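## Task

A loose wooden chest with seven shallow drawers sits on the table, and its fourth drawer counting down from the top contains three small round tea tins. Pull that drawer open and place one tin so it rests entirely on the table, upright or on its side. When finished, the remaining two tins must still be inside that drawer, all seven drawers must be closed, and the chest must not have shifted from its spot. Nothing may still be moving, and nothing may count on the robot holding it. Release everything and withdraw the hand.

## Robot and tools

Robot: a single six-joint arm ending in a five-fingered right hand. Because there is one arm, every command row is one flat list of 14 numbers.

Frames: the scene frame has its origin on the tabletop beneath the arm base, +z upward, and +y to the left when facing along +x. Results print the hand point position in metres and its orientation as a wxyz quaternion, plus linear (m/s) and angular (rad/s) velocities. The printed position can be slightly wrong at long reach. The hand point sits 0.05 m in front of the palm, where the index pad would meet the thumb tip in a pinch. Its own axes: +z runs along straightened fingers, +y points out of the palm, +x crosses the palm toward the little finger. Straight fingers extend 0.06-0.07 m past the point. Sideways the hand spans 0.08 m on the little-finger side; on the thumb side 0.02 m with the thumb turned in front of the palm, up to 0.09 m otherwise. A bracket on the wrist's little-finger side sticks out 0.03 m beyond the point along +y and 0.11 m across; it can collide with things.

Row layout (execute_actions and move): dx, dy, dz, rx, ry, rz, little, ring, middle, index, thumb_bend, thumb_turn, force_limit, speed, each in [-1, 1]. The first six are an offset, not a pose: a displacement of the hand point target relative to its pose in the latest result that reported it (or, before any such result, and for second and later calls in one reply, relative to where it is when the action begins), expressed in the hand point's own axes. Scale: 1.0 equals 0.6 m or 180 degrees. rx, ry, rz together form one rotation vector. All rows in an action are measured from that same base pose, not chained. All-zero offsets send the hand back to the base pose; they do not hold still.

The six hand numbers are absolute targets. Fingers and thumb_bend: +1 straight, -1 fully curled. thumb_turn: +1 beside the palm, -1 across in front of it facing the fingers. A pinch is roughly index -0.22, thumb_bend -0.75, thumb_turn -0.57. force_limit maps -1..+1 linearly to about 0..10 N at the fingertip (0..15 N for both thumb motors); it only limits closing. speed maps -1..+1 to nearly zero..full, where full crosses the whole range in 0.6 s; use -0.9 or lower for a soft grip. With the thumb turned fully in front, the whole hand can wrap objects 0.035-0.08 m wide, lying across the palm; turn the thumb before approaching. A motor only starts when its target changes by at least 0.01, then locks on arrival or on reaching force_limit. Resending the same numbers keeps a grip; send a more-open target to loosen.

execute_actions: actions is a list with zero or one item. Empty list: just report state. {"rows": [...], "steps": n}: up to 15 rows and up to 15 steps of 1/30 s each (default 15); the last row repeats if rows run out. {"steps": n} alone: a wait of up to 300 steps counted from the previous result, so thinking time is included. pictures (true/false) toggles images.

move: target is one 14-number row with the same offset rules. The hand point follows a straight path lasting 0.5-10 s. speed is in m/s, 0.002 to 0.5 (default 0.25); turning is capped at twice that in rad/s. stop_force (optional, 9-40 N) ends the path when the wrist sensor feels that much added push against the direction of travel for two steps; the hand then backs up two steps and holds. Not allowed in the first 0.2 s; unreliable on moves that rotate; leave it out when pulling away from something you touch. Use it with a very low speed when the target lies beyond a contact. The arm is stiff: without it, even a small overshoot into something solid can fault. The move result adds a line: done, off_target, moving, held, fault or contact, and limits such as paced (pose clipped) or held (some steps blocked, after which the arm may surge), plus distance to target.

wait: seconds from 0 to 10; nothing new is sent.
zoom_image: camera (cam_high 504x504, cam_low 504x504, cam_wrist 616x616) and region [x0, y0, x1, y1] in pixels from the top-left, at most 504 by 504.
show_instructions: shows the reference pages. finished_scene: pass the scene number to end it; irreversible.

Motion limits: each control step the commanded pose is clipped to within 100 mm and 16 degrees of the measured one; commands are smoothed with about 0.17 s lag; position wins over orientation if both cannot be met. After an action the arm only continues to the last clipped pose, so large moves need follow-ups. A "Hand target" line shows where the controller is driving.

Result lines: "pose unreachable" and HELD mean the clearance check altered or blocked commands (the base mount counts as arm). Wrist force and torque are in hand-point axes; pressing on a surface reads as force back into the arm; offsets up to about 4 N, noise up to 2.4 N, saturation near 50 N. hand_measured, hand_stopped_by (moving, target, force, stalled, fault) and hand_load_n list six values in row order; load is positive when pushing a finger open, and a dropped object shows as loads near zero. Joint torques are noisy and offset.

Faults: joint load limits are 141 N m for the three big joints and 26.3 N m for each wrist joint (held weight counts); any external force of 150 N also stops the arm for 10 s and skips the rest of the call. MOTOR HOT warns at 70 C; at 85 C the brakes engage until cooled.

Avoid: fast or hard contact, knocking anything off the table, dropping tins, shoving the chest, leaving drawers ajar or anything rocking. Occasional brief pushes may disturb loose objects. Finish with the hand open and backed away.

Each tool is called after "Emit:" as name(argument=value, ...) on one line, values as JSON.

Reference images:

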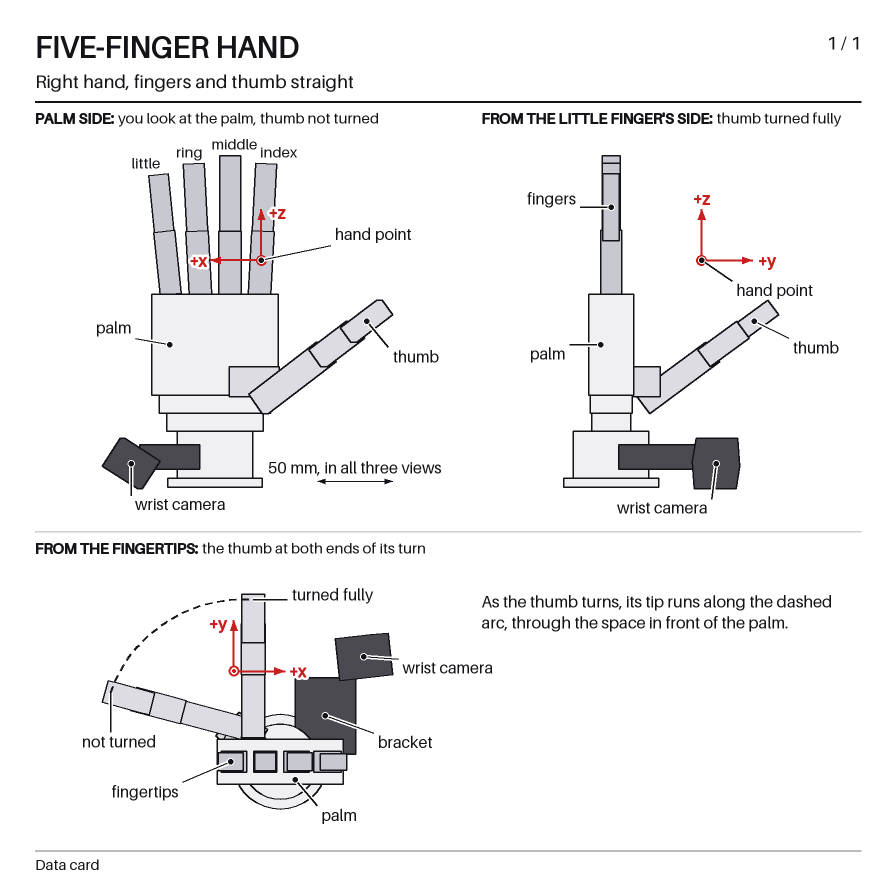

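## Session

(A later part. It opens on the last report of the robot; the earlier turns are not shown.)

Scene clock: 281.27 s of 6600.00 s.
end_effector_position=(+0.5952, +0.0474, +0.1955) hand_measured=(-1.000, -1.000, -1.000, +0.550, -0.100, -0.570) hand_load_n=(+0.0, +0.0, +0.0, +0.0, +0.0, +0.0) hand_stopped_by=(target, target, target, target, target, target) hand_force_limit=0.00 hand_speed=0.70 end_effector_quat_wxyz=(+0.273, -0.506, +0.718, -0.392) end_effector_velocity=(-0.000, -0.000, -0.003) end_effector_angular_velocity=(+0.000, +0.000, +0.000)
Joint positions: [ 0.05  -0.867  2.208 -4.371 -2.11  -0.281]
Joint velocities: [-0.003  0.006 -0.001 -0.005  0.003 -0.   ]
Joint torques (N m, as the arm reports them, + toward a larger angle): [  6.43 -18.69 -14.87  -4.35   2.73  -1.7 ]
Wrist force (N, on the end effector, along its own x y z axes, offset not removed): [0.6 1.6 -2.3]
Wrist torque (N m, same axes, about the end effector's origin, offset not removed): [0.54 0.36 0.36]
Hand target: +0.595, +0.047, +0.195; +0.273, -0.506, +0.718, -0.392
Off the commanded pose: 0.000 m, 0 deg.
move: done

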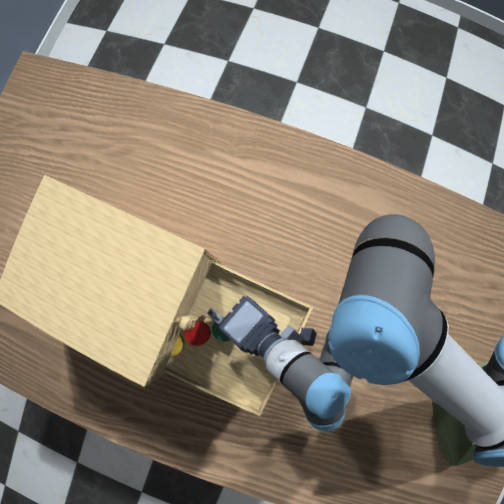

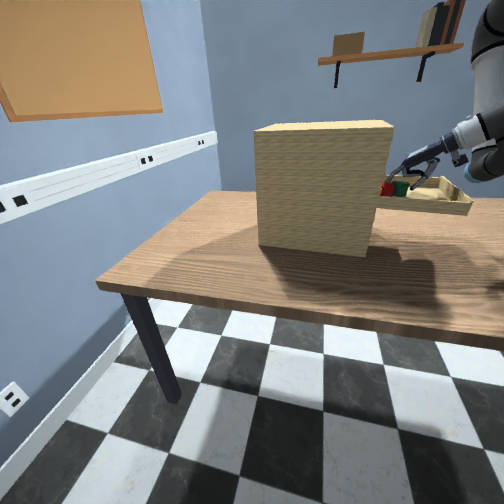

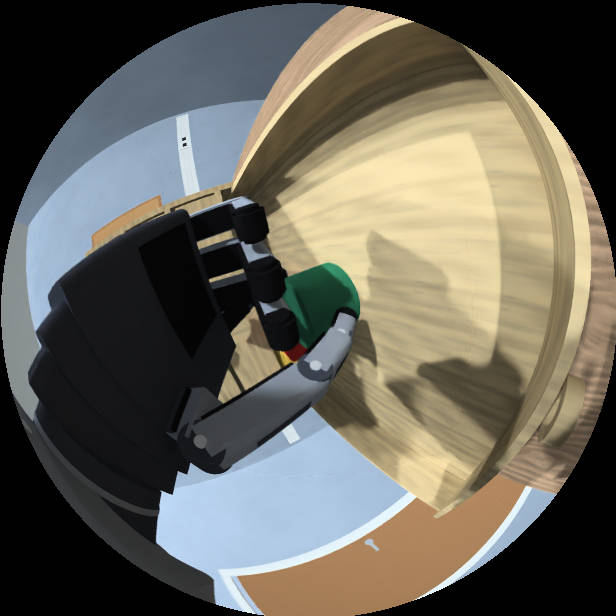

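Emit:
execute_actions(actions=[{"rows":[[0,0,0,0,0,0,-1,-1,-1,0.0,-0.3,-0.57,-0.2,-0.8]],"steps":15}], pictures=false)

Emit:
wait(seconds=0.7)

Emit:
zoom_image(camera="cam_low", region=[370, 130, 490, 250])

Emit:
zoom_image(camera="cam_wrist", region=[200, 150, 480, 430])

Scene clock: 284.10 s of 6600.00 s.
end_effector_position=(+0.5952, +0.0473, +0.1954) hand_measured=(-1.000, -1.000, -1.000, +0.418, -0.184, -0.570) hand_load_n=(+0.0, +0.0, +0.0, +0.0, +0.0, +0.0) hand_stopped_by=(target, target, target, moving, moving, target) hand_force_limit=-0.20 hand_speed=-0.80 end_effector_quat_wxyz=(+0.273, -0.506, +0.718, -0.392) end_effector_velocity=(-0.001, -0.000, -0.000) end_effector_angular_velocity=(-0.000, +0.001, +0.001)
Joint positions: [ 0.05  -0.867  2.208 -4.371 -2.11  -0.281]
Joint velocities: [-0.    -0.001  0.002  0.    -0.    -0.   ]
Joint torques (N m, as the arm reports them, + toward a larger angle): [ 32.55 -42.29  14.3    0.16  -2.36   0.89]
Wrist force (N, on the end effector, along its own x y z axes, offset not removed): [2.2 0.7 -0.3]
Wrist torque (N m, same axes, about the end effector's origin, offset not removed): [0.28 -0.05 0.40]
Hand target: +0.595, +0.047, +0.195; +0.273, -0.506, +0.718, -0.392
Off the commanded pose: 0.000 m, 0 deg.
Steps of this call (steps 1 to 70: nothing new was sent; steps 71 to 85: all 15 steps of this action). Readings (end_effector_position | what the end effector reports):
71: (+0.5952, +0.0474, +0.1952) | hand_measured=(-1.000, -1.000, -1.000, +0.550, -0.100, -0.570) hand_load_n=(+0.0, +0.0, +0.0, +0.0, +0.0, +0.0) hand_stopped_by=(target, target, target, moving, moving, target) hand_force_limit=-0.20 hand_speed=-0.80
72: (+0.5952, +0.0474, +0.1952) | hand_measured=(-1.000, -1.000, -1.000, +0.550, -0.100, -0.570) hand_load_n=(+0.0, +0.0, +0.0, +0.0, +0.0, +0.0) hand_stopped_by=(target, target, target, moving, moving, target) hand_force_limit=-0.20 hand_speed=-0.80
74: (+0.5952, +0.0474, +0.1952) | hand_measured=(-1.000, -1.000, -1.000, +0.540, -0.106, -0.570) hand_load_n=(+0.0, +0.0, +0.0, +0.0, +0.0, +0.0) hand_stopped_by=(target, target, target, moving, moving, target) hand_force_limit=-0.20 hand_speed=-0.80
78: (+0.5952, +0.0473, +0.1952) | hand_measured=(-1.000, -1.000, -1.000, +0.496, -0.134, -0.570) hand_load_n=(+0.0, +0.0, +0.0, +0.0, +0.0, +0.0) hand_stopped_by=(target, target, target, moving, moving, target) hand_force_limit=-0.20 hand_speed=-0.80
85: the state above

Scene clock: 284.80 s of 6600.00 s.
end_effector_position=(+0.5952, +0.0474, +0.1955) hand_measured=(-1.000, -1.000, -1.000, +0.374, -0.202, -0.570) hand_load_n=(+0.0, +0.0, +0.0, +5.0, +5.5, -1.0) hand_stopped_by=(target, target, target, force, force, target) hand_force_limit=-0.20 hand_speed=-0.80 end_effector_quat_wxyz=(+0.273, -0.506, +0.718, -0.392) end_effector_velocity=(+0.000, -0.001, +0.000) end_effector_angular_velocity=(+0.000, -0.000, -0.001)
Joint positions: [ 0.05  -0.867  2.208 -4.371 -2.11  -0.281]
Joint velocities: [-0.001 -0.    -0.    -0.    -0.     0.   ]
Joint torques (N m, as the arm reports them, + toward a larger angle): [ 32.28 -42.6   14.52   0.44  -2.37   1.72]
Wrist force (N, on the end effector, along its own x y z axes, offset not removed): [1.2 -2.9 -1.6]
Wrist torque (N m, same axes, about the end effector's origin, offset not removed): [-0.19 0.12 0.32]
Hand target: +0.595, +0.047, +0.195; +0.273, -0.506, +0.718, -0.392
Off the commanded pose: 0.000 m, 0 deg.
Steps of this call (steps 1 to 21: nothing new was sent). Readings (end_effector_position | what the end effector reports):
1: (+0.5952, +0.0473, +0.1954) | hand_measured=(-1.000, -1.000, -1.000, +0.406, -0.190, -0.570) hand_load_n=(+0.0, +0.0, +0.0, +0.5, +0.5, +0.0) hand_stopped_by=(target, target, target, moving, moving, target) hand_force_limit=-0.20 hand_speed=-0.80
2: (+0.5952, +0.0473, +0.1954) | hand_measured=(-1.000, -1.000, -1.000, +0.396, -0.196, -0.570) hand_load_n=(+0.0, +0.0, +0.0, +2.0, +2.0, -0.5) hand_stopped_by=(target, target, target, moving, moving, target) hand_force_limit=-0.20 hand_speed=-0.80
4: (+0.5952, +0.0474, +0.1955) | hand_measured=(-1.000, -1.000, -1.000, +0.374, -0.206, -0.570) hand_load_n=(+0.0, +0.0, +0.0, +5.0, +6.0, -1.0) hand_stopped_by=(target, target, target, force, force, target) hand_force_limit=-0.20 hand_speed=-0.80
8: (+0.5952, +0.0474, +0.1955) | hand_measured=(-1.000, -1.000, -1.000, +0.374, -0.202, -0.570) hand_load_n=(+0.0, +0.0, +0.0, +5.0, +5.5, -1.0) hand_stopped_by=(target, target, target, force, force, target) hand_force_limit=-0.20 hand_speed=-0.80
21: the state above

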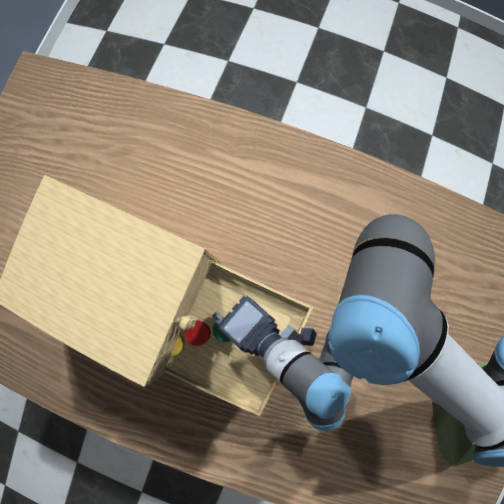

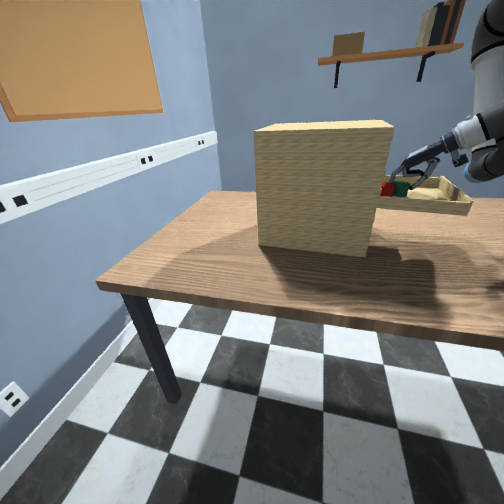

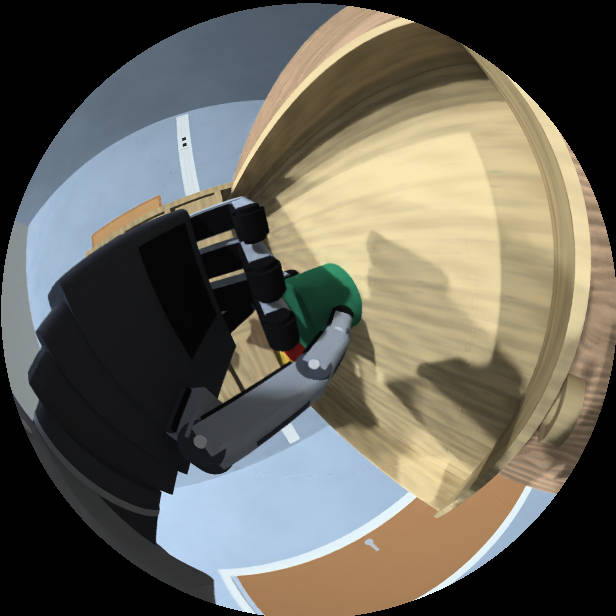

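Region (370, 130, 490, 250) of cam_low's 504x504 image, scaled by 4.200, with more detail than that image has.

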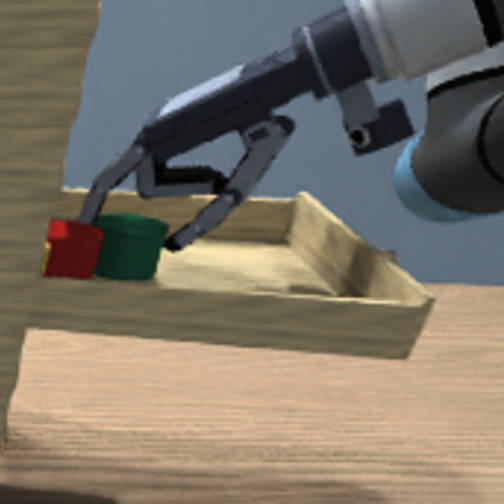

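Region (200, 150, 480, 430) of cam_wrist's 616x616 image, scaled by 1.800, with more detail than that image has.

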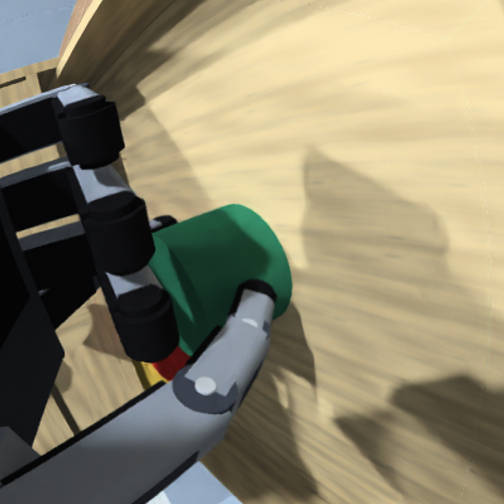

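Emit:
move(target=[0,-0.028,-0.018,0,0,0,-1,-1,-1,0.0,-0.3,-0.57,-0.2,-0.8], speed=0.03)

Emit:
zoom_image(camera="cam_low", region=[370, 130, 490, 250])

Scene clock: 286.97 s of 6600.00 s.
end_effector_position=(+0.5952, +0.0474, +0.2152) hand_measured=(-1.000, -1.000, -1.000, +0.374, -0.202, -0.570) hand_load_n=(+0.0, +0.0, +0.0, +4.5, +6.0, -1.0) hand_stopped_by=(target, target, target, force, force, target) hand_force_limit=-0.20 hand_speed=-0.80 end_effector_quat_wxyz=(+0.273, -0.506, +0.718, -0.392) end_effector_velocity=(+0.000, +0.000, +0.003) end_effector_angular_velocity=(+0.000, -0.001, +0.000)
Joint positions: [ 0.075 -0.915  2.219 -4.331 -2.135 -0.277]
Joint velocities: [ 0.004 -0.007  0.001  0.005 -0.003  0.   ]
Joint torques (N m, as the arm reports them, + toward a larger angle): [ 33.32 -43.17  14.19  -0.13  -2.27   1.83]
Wrist force (N, on the end effector, along its own x y z axes, offset not removed): [1.9 1.5 0.2]
Wrist torque (N m, same axes, about the end effector's origin, offset not removed): [0.18 -0.12 0.31]
Hand target: +0.595, +0.047, +0.215; +0.273, -0.506, +0.718, -0.392
Off the commanded pose: 0.000 m, 0 deg.
move: done

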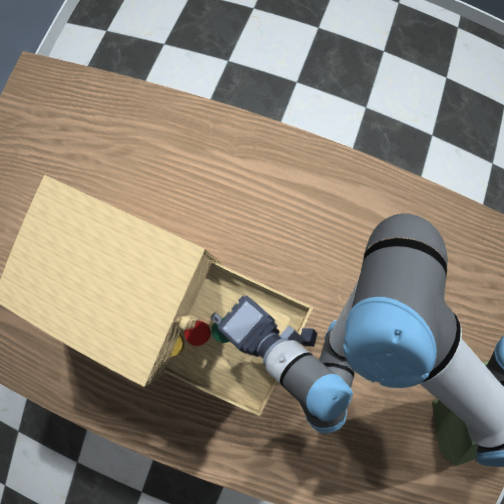

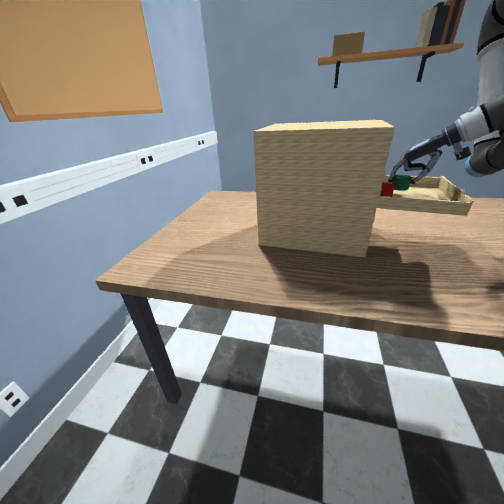

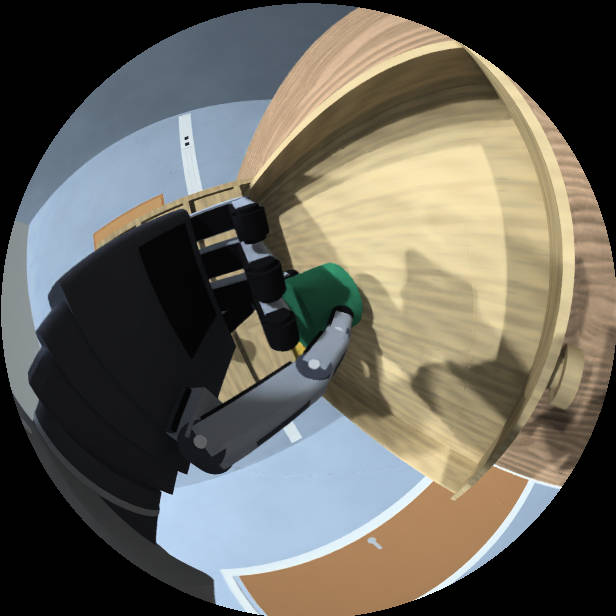

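Region (370, 130, 490, 250) of cam_low's 504x504 image, scaled by 4.200, with more detail than that image has.

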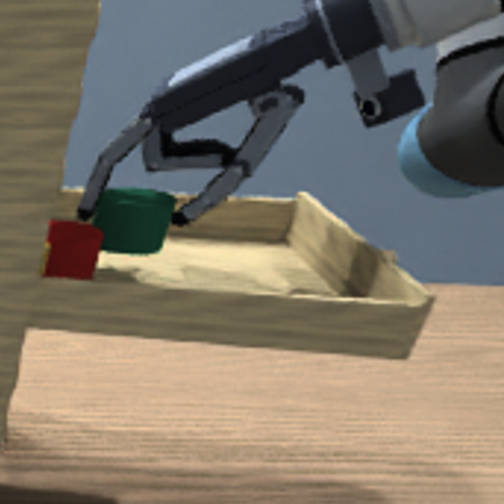

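Emit:
move(target=[0.017,-0.079,-0.108,0,0,0,-1,-1,-1,0.0,-0.3,-0.57,-0.2,-0.8], speed=0.1)

Emit:
move(target=[0.408,-0.018,0.027,0,-0.42,-0.272,-1,-1,-1,0.0,-0.3,-0.57,-0.2,-0.8], speed=0.25)

Scene clock: 294.63 s of 6600.00 s.
end_effector_position=(+0.5650, +0.0478, +0.2899) hand_measured=(-1.000, -1.000, -1.000, +0.374, -0.202, -0.570) hand_load_n=(+0.0, +0.0, +0.0, +4.5, +6.0, -1.0) hand_stopped_by=(target, target, target, force, force, target) hand_force_limit=-0.20 hand_speed=-0.80 end_effector_quat_wxyz=(+0.273, -0.506, +0.718, -0.392) end_effector_velocity=(-0.001, +0.001, +0.003) end_effector_angular_velocity=(+0.001, -0.001, +0.001)
Joint positions: [ 0.186 -1.102  2.309 -4.226 -2.245 -0.261]
Joint velocities: [ 0.006 -0.007  0.002  0.005 -0.004  0.001]
Joint torques (N m, as the arm reports them, + toward a larger angle): [ 30.31 -40.42  10.55   0.1   -2.3    1.81]
Wrist force (N, on the end effector, along its own x y z axes, offset not removed): [0.0 0.5 2.5]
Wrist torque (N m, same axes, about the end effector's origin, offset not removed): [-0.11 0.32 0.31]
Hand target: +0.565, +0.048, +0.290; +0.273, -0.506, +0.718, -0.392
Off the commanded pose: 0.000 m, 0 deg.
After step 90, 3.37 s passed at rest.
move: done

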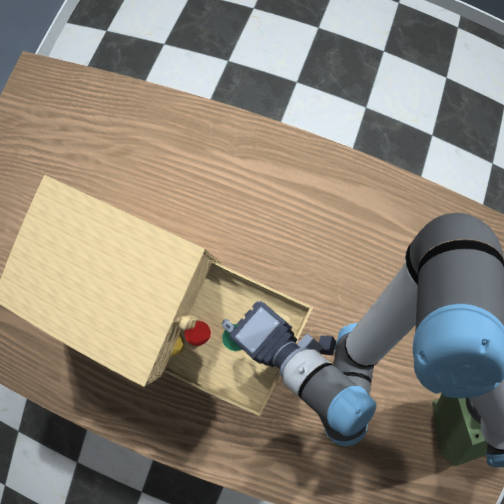

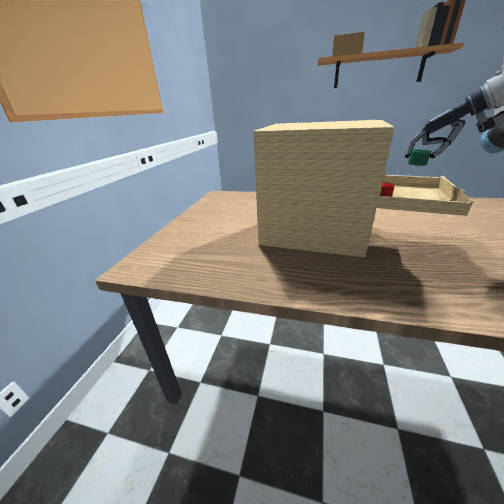

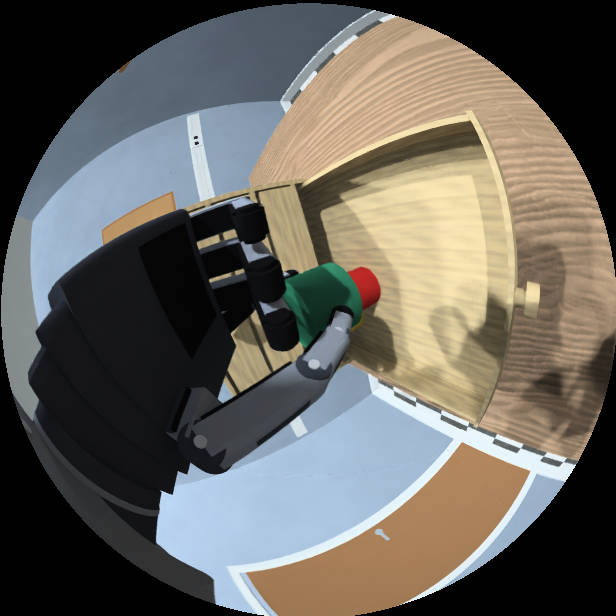

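Scene clock: 298.37 s of 6600.00 s.
end_effector_position=(+0.5003, -0.1888, +0.2914) hand_measured=(-1.000, -1.000, -1.000, +0.374, -0.202, -0.570) hand_load_n=(+0.0, +0.0, +0.0, +4.5, +6.0, -1.0) hand_stopped_by=(target, target, target, force, force, target) hand_force_limit=-0.20 hand_speed=-0.80 end_effector_quat_wxyz=(-0.469, +0.867, -0.151, +0.082) end_effector_velocity=(+0.001, -0.002, +0.001) end_effector_angular_velocity=(+0.005, -0.002, +0.015)
Joint positions: [-0.856 -1.837  2.014 -1.728 -0.824 -2.288]
Joint velocities: [-0.001  0.008 -0.016  0.026 -0.004 -0.021]
Joint torques (N m, as the arm reports them, + toward a larger angle): [ -3.05 -15.73 -32.75   0.85  -1.59  -1.71]
Wrist force (N, on the end effector, along its own x y z axes, offset not removed): [1.2 0.5 1.0]
Wrist torque (N m, same axes, about the end effector's origin, offset not removed): [0.03 0.02 0.39]
Hand target: +0.500, -0.189, +0.291; -0.469, +0.867, -0.150, +0.082
Off the commanded pose: 0.000 m, 0 deg.
move: done

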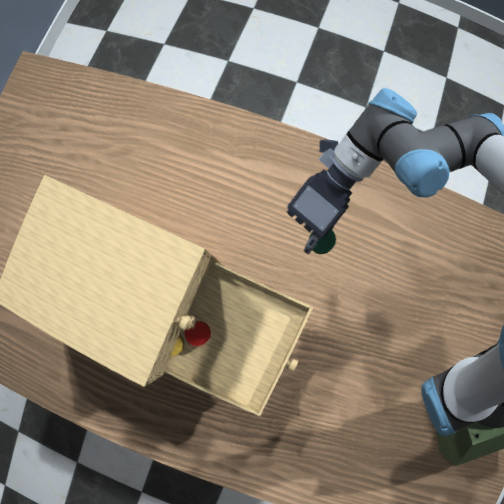

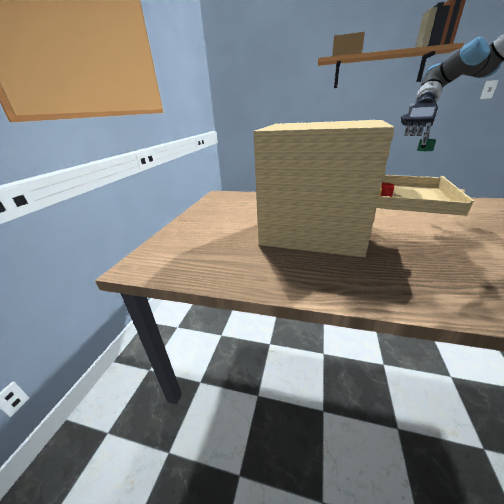

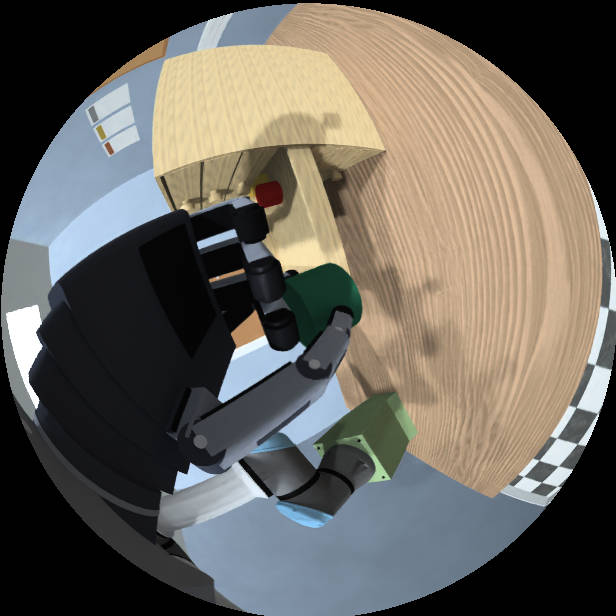

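Emit:
move(target=[0,0.320,0.208,0,0,0,-1,-1,-1,0.0,-0.3,-0.57,-0.2,-0.8], speed=0.2)

Emit:
move(target=[0,0.021,0.0136,0,0,0,-1,-1,-1,0.0,-0.3,-0.57,-0.2,-0.8], speed=0.012, stop_force=9)

Emit:
zoom_image(camera="cam_wrist", region=[200, 150, 480, 430])

Scene clock: 304.07 s of 6600.00 s.
end_effector_position=(+0.5002, -0.1897, +0.0627) hand_measured=(-1.000, -1.000, -1.000, +0.374, -0.202, -0.570) hand_load_n=(+0.0, +0.0, +0.0, +4.5, +6.0, -1.0) hand_stopped_by=(target, target, target, force, force, target) hand_force_limit=-0.20 hand_speed=-0.80 end_effector_quat_wxyz=(-0.468, +0.867, -0.151, +0.082) end_effector_velocity=(+0.001, +0.000, -0.002) end_effector_angular_velocity=(+0.000, -0.000, +0.000)
Joint positions: [-0.899 -1.337  2.064 -2.237 -0.825 -2.348]
Joint velocities: [ 0.001  0.007 -0.002 -0.005  0.     0.001]
Joint torques (N m, as the arm reports them, + toward a larger angle): [ 22.68 -23.76 -21.17  -3.58  -1.55   1.92]
Wrist force (N, on the end effector, along its own x y z axes, offset not removed): [0.8 1.9 -2.0]
Wrist torque (N m, same axes, about the end effector's origin, offset not removed): [0.28 0.42 0.20]
Hand target: +0.500, -0.190, +0.062; -0.469, +0.867, -0.151, +0.082
Off the commanded pose: 0.000 m, 0 deg.
After step 90, 0.93 s passed at rest.
move: done

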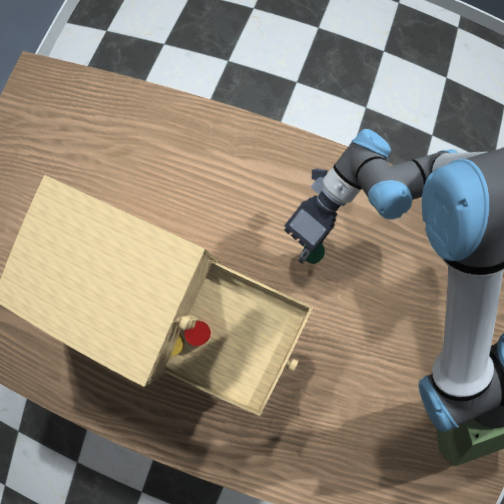

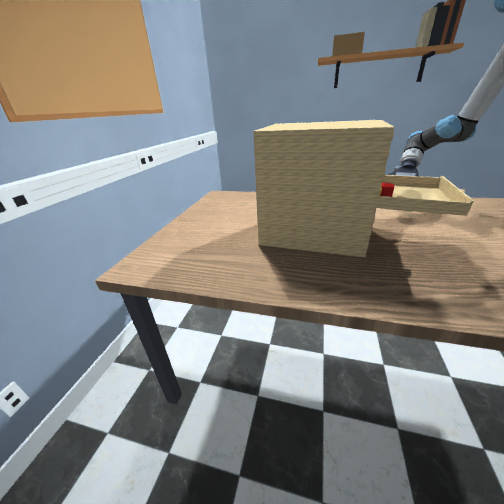

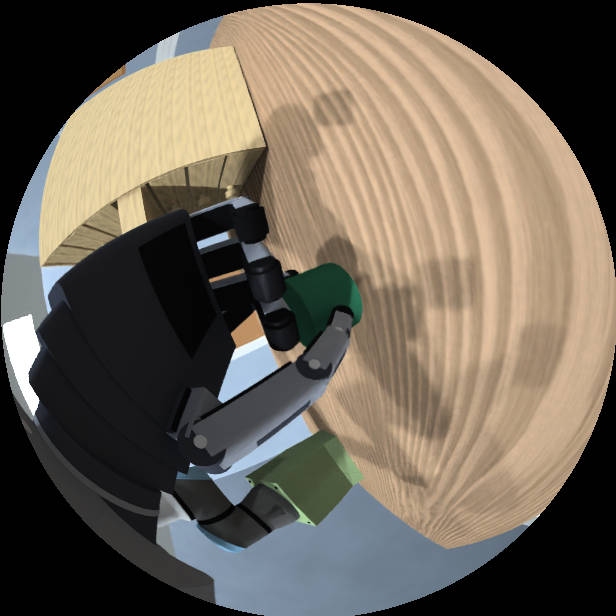

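Scene clock: 305.53 s of 6600.00 s.
end_effector_position=(+0.5002, -0.1898, +0.0480) hand_measured=(-1.000, -1.000, -1.000, +0.374, -0.202, -0.570) hand_load_n=(+0.0, +0.0, +0.0, +4.5, +6.0, -1.0) hand_stopped_by=(target, target, target, force, force, target) hand_force_limit=-0.20 hand_speed=-0.80 end_effector_quat_wxyz=(-0.468, +0.867, -0.151, +0.082) end_effector_velocity=(+0.001, -0.001, -0.003) end_effector_angular_velocity=(-0.001, -0.001, +0.000)
Joint positions: [-0.901 -1.3    2.056 -2.264 -0.826 -2.35 ]
Joint velocities: [-0.     0.007 -0.003 -0.004 -0.    -0.001]
Joint torques (N m, as the arm reports them, + toward a larger angle): [ -2.13 -24.54 -20.93  -3.6   -1.7   -1.73]
Wrist force (N, on the end effector, along its own x y z axes, offset not removed): [2.4 2.2 0.0]
Wrist torque (N m, same axes, about the end effector's origin, offset not removed): [0.28 -0.15 0.47]
Hand target: +0.500, -0.190, +0.048; -0.468, +0.867, -0.151, +0.082
Off the commanded pose: 0.000 m, 0 deg.
move: done

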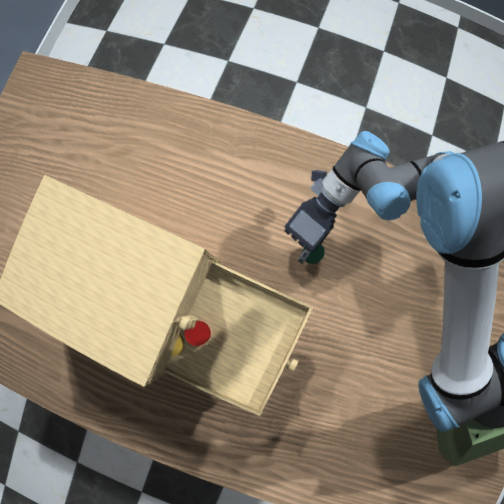

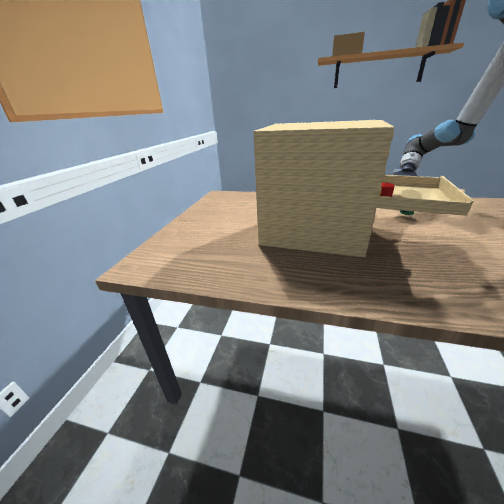

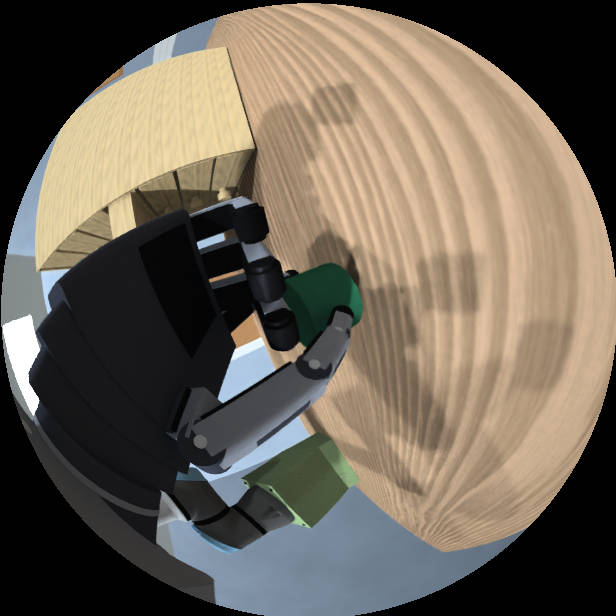

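Region (200, 150, 480, 430) of cam_wrist's 616x616 image, scaled by 1.800, with more detail than that image has.

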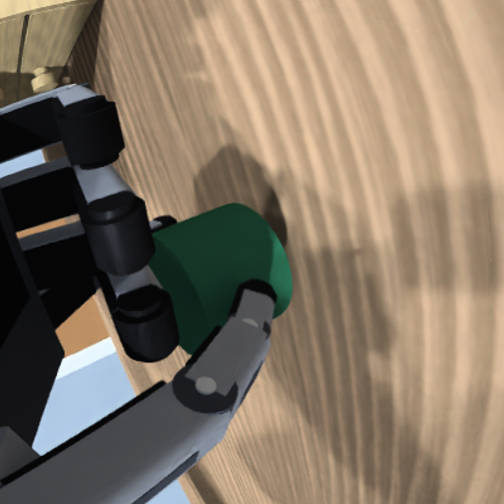

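Emit:
move(target=[0,0.014,0.009,0,0,0,-1,-1,-1,0.0,-0.3,-0.57,-0.2,-0.8], speed=0.008, stop_force=9)

Emit:
zoom_image(camera="cam_low", region=[380, 170, 460, 250])

Scene clock: 308.50 s of 6600.00 s.
end_effector_position=(+0.5001, -0.1898, +0.0382) hand_measured=(-1.000, -1.000, -1.000, +0.374, -0.202, -0.570) hand_load_n=(+0.0, +0.0, +0.0, +4.5, +6.0, -1.0) hand_stopped_by=(target, target, target, force, force, target) hand_force_limit=-0.20 hand_speed=-0.80 end_effector_quat_wxyz=(-0.468, +0.867, -0.151, +0.082) end_effector_velocity=(+0.000, +0.000, -0.002) end_effector_angular_velocity=(-0.000, -0.001, +0.001)
Joint positions: [-0.903 -1.275  2.05  -2.281 -0.826 -2.352]
Joint velocities: [ 0.     0.004 -0.001 -0.003  0.    -0.001]
Joint torques (N m, as the arm reports them, + toward a larger angle): [ -1.95 -25.6  -21.53  -3.47  -1.74  -1.72]
Wrist force (N, on the end effector, along its own x y z axes, offset not removed): [0.9 1.2 -0.6]
Wrist torque (N m, same axes, about the end effector's origin, offset not removed): [0.22 0.16 0.32]
Hand target: +0.500, -0.190, +0.038; -0.468, +0.867, -0.151, +0.082
Off the commanded pose: 0.000 m, 0 deg.
move: done

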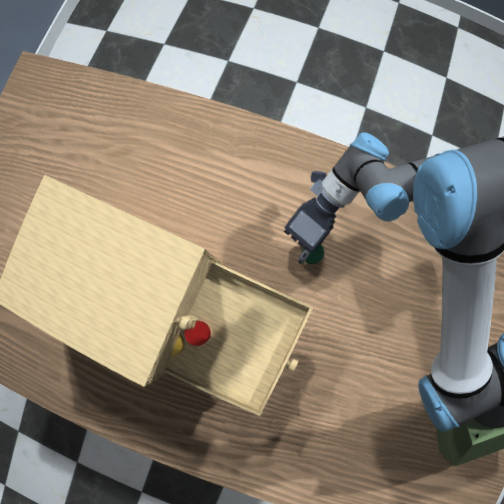

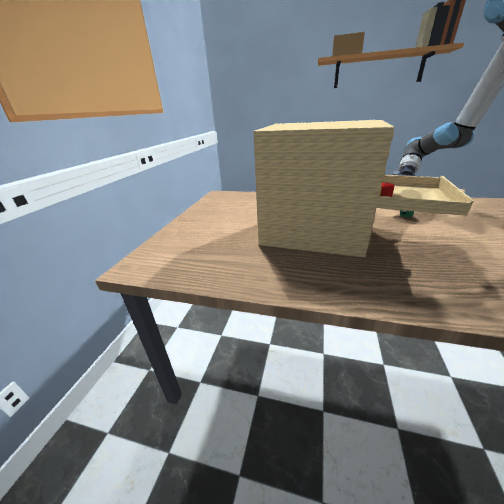

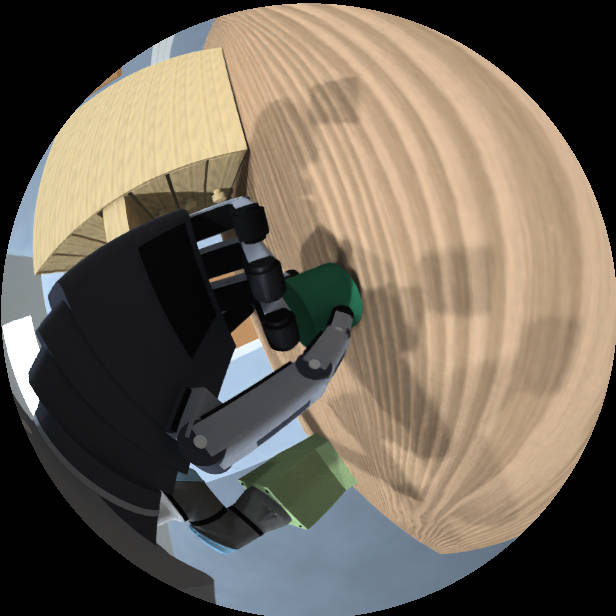

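Region (380, 170, 460, 250) of cam_low's 504x504 image, scaled by 6.300, with more detail than that image has.

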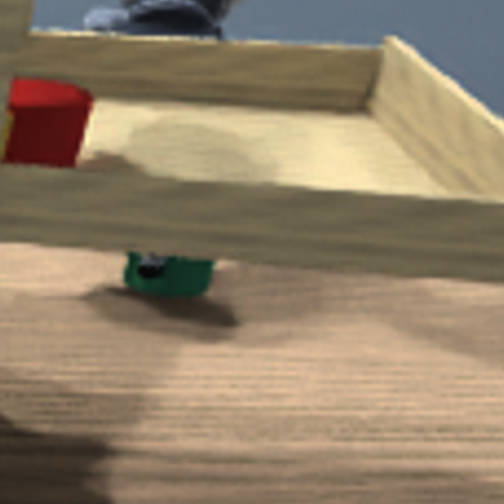

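Emit:
move(target=[0,0.014,0.009,0,0,0,-1,-1,-1,0.0,-0.3,-0.57,-0.2,-0.8], speed=0.008, stop_force=9)

Emit:
zoom_image(camera="cam_low", region=[380, 170, 460, 250])

Scene clock: 310.80 s of 6600.00 s.
end_effector_position=(+0.5001, -0.1899, +0.0284) hand_measured=(-1.000, -1.000, -1.000, +0.376, -0.202, -0.570) hand_load_n=(+0.0, +0.0, +0.0, +6.5, +4.5, -0.5) hand_stopped_by=(target, target, target, force, force, target) hand_force_limit=-0.20 hand_speed=-0.80 end_effector_quat_wxyz=(-0.468, +0.867, -0.151, +0.082) end_effector_velocity=(+0.000, -0.001, -0.002) end_effector_angular_velocity=(-0.001, -0.000, -0.001)
Joint positions: [-0.904 -1.251  2.042 -2.297 -0.826 -2.354]
Joint velocities: [-0.001  0.004 -0.002 -0.003 -0.    -0.   ]
Joint torques (N m, as the arm reports them, + toward a larger angle): [ -4.1  -21.37 -20.9   -3.95  -2.14  -2.03]
Wrist force (N, on the end effector, along its own x y z axes, offset not removed): [3.0 -6.1 -3.1]
Wrist torque (N m, same axes, about the end effector's origin, offset not removed): [0.13 -0.04 0.43]
Hand target: +0.500, -0.190, +0.028; -0.468, +0.867, -0.151, +0.082
Off the commanded pose: 0.000 m, 0 deg.
move: done

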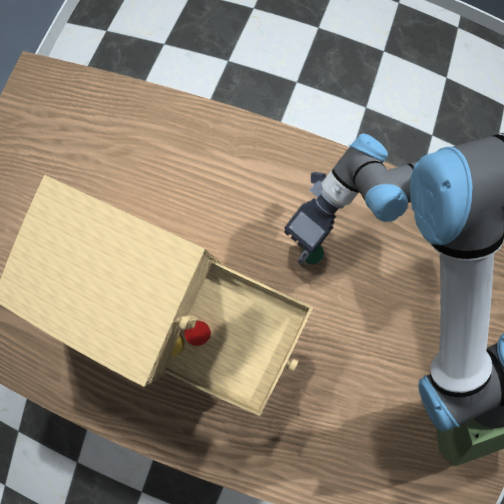

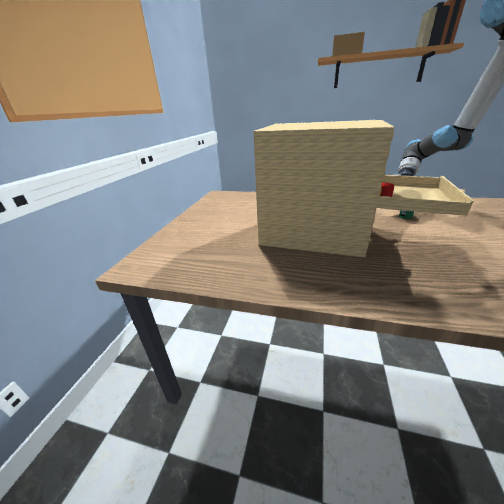

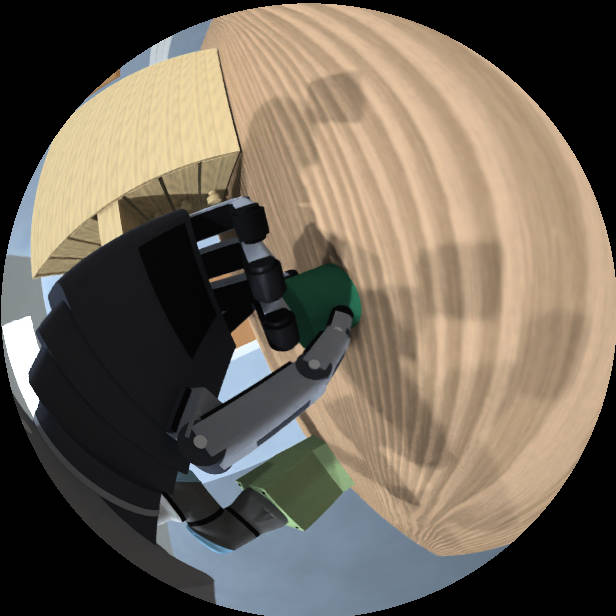

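Region (380, 170, 460, 250) of cam_low's 504x504 image, scaled by 6.300, with more detail than that image has.

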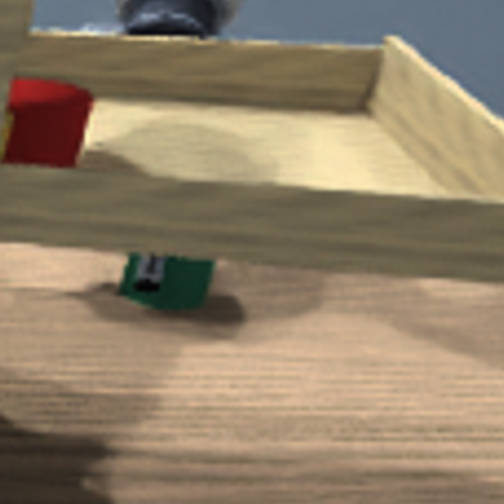

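Emit:
execute_actions(actions=[{"rows":[[0,0,0,0,0,0,-1,-1,-1,0.6,0.0,-0.57,-0.2,-0.3]],"steps":12}], pictures=false)

Emit:
move(target=[0,-0.063,-0.041,0,0,0,-1,-1,-1,0.6,0.0,-0.57,-0.2,-0.3], speed=0.08)

Emit:
move(target=[-0.148,-0.15,-0.078,0.052,0.029,-0.546,-1,-1,-1,-0.22,-0.75,-0.57,-0.2,0.5], speed=0.4)

Scene clock: 317.73 s of 6600.00 s.
end_effector_position=(+0.5001, -0.1899, +0.0283) hand_measured=(-1.000, -1.000, -1.000, +0.600, +0.000, -0.570) hand_load_n=(+0.0, +0.0, +0.0, +0.0, +0.0, +0.0) hand_stopped_by=(target, target, target, target, moving, target) hand_force_limit=-0.20 hand_speed=-0.30 end_effector_quat_wxyz=(-0.469, +0.867, -0.151, +0.082) end_effector_velocity=(-0.000, +0.000, +0.000) end_effector_angular_velocity=(+0.000, +0.000, +0.000)
Joint positions: [-0.904 -1.25   2.042 -2.297 -0.826 -2.354]
Joint velocities: [ 0.    -0.001  0.001  0.001 -0.    -0.   ]
Joint torques (N m, as the arm reports them, + toward a larger angle): [  2.13 -49.08   4.51   0.79  -0.71  -0.25]
Wrist force (N, on the end effector, along its own x y z axes, offset not removed): [-1.3 0.7 1.5]
Wrist torque (N m, same axes, about the end effector's origin, offset not removed): [0.08 0.36 0.26]
Hand target: +0.500, -0.190, +0.028; -0.468, +0.867, -0.151, +0.082
Off the commanded pose: 0.000 m, 0 deg.
Steps of this call (steps 1 to 90: nothing new was sent; then 3.53 s passed at rest; steps 91 to 102: all 12 steps of this action). Readings (end_effector_position | what the end effector reports):
91: (+0.5001, -0.1899, +0.0282) | hand_measured=(-1.000, -1.000, -1.000, +0.376, -0.202, -0.570) hand_load_n=(+0.0, +0.0, +0.0, +6.0, +5.0, -0.5) hand_stopped_by=(target, target, target, moving, moving, target) hand_force_limit=-0.20 hand_speed=-0.30
92: (+0.5001, -0.1899, +0.0282) | hand_measured=(-1.000, -1.000, -1.000, +0.376, -0.202, -0.570) hand_load_n=(+0.0, +0.0, +0.0, +6.0, +5.0, -0.5) hand_stopped_by=(target, target, target, moving, moving, target) hand_force_limit=-0.20 hand_speed=-0.30
94: (+0.5001, -0.1899, +0.0282) | hand_measured=(-1.000, -1.000, -1.000, +0.410, -0.182, -0.570) hand_load_n=(+0.0, +0.0, +0.0, +0.5, +0.5, +0.0) hand_stopped_by=(target, target, target, moving, moving, target) hand_force_limit=-0.20 hand_speed=-0.30
98: (+0.5001, -0.1899, +0.0282) | hand_measured=(-1.000, -1.000, -1.000, +0.566, -0.084, -0.570) hand_load_n=(+0.0, +0.0, +0.0, +0.0, +0.0, +0.0) hand_stopped_by=(target, target, target, moving, moving, target) hand_force_limit=-0.20 hand_speed=-0.30
102: the state above

Scene clock: 319.00 s of 6600.00 s.
end_effector_position=(+0.5001, -0.1898, +0.0732) hand_measured=(-1.000, -1.000, -1.000, +0.600, +0.000, -0.570) hand_load_n=(+0.0, +0.0, +0.0, +0.0, +0.0, +0.0) hand_stopped_by=(target, target, target, target, target, target) hand_force_limit=-0.20 hand_speed=-0.30 end_effector_quat_wxyz=(-0.468, +0.867, -0.151, +0.082) end_effector_velocity=(+0.001, -0.002, +0.002) end_effector_angular_velocity=(-0.002, -0.002, -0.000)
Joint positions: [-0.898 -1.363  2.069 -2.217 -0.825 -2.346]
Joint velocities: [-0.    -0.006 -0.002  0.005  0.    -0.   ]
Joint torques (N m, as the arm reports them, + toward a larger angle): [ 23.09 -47.76   7.09   0.56   3.25   1.81]
Wrist force (N, on the end effector, along its own x y z axes, offset not removed): [-1.3 0.3 -0.3]
Wrist torque (N m, same axes, about the end effector's origin, offset not removed): [0.07 0.47 0.23]
Hand target: +0.500, -0.190, +0.073; -0.468, +0.867, -0.151, +0.082
Off the commanded pose: 0.000 m, 0 deg.
move: done

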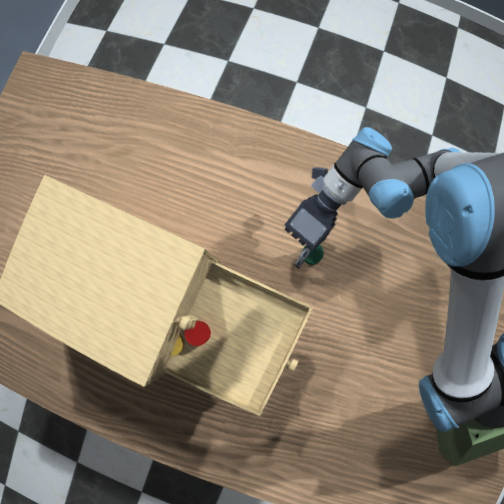

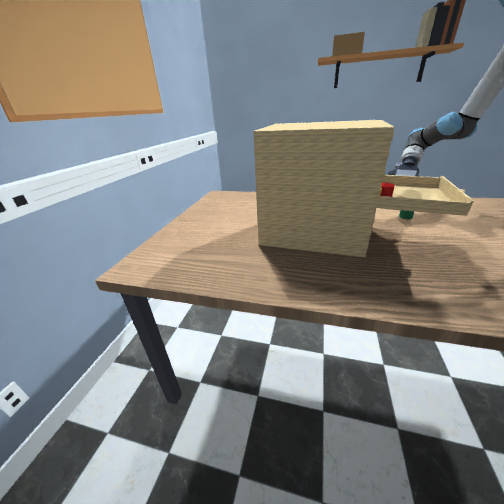

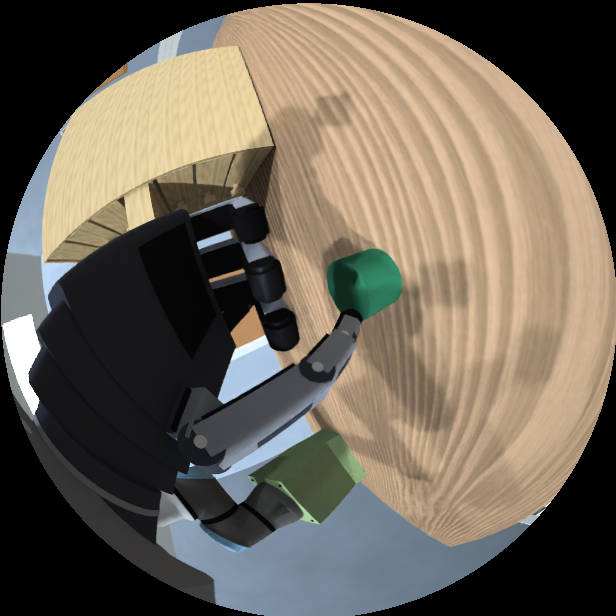

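Scene clock: 321.80 s of 6600.00 s.
end_effector_position=(+0.4201, -0.1501, +0.1740) hand_measured=(-1.000, -1.000, -1.000, -0.220, -0.748, -0.570) hand_load_n=(+0.0, +0.0, +0.0, +1.5, +1.5, +0.0) hand_stopped_by=(target, target, target, target, target, target) hand_force_limit=-0.20 hand_speed=0.50 end_effector_quat_wxyz=(-0.299, +0.641, +0.543, +0.452) end_effector_velocity=(-0.001, +0.002, +0.000) end_effector_angular_velocity=(+0.005, -0.011, +0.006)
Joint positions: [-1.231 -1.726  2.389 -1.68  -0.902 -4.627]
Joint velocities: [-0.002  0.004  0.001  0.007 -0.002 -0.019]
Joint torques (N m, as the arm reports them, + toward a larger angle): [ -3.96 -10.61 -22.34   1.99  -2.5   -1.81]
Wrist force (N, on the end effector, along its own x y z axes, offset not removed): [0.3 0.4 0.0]
Wrist torque (N m, same axes, about the end effector's origin, offset not removed): [0.06 0.33 0.38]
Hand target: +0.420, -0.150, +0.174; -0.299, +0.641, +0.543, +0.453
Off the commanded pose: 0.000 m, 0 deg.
move: done

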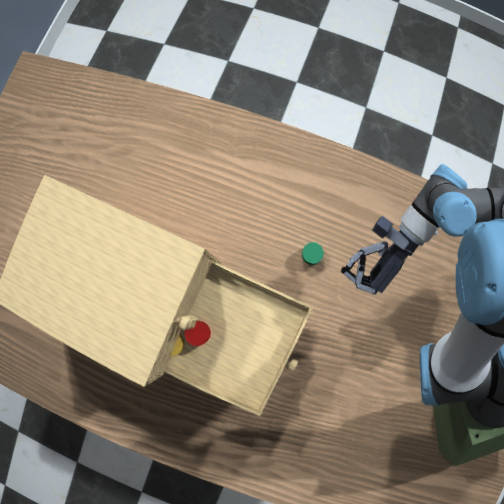

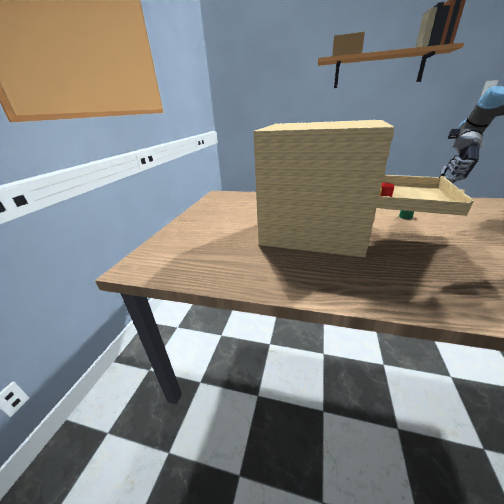

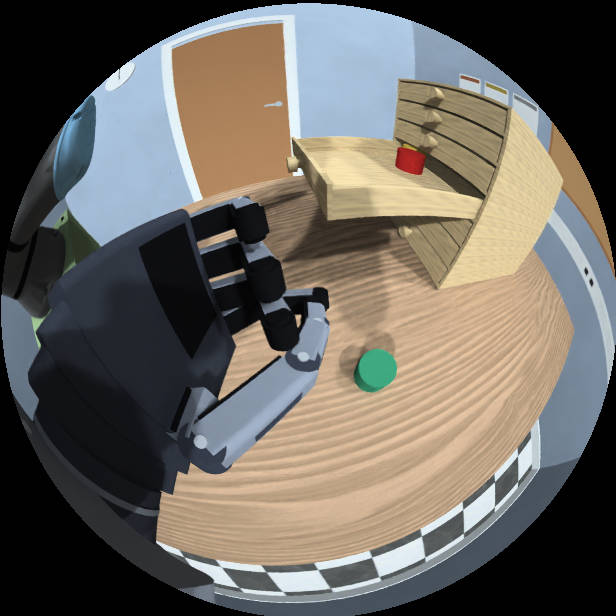

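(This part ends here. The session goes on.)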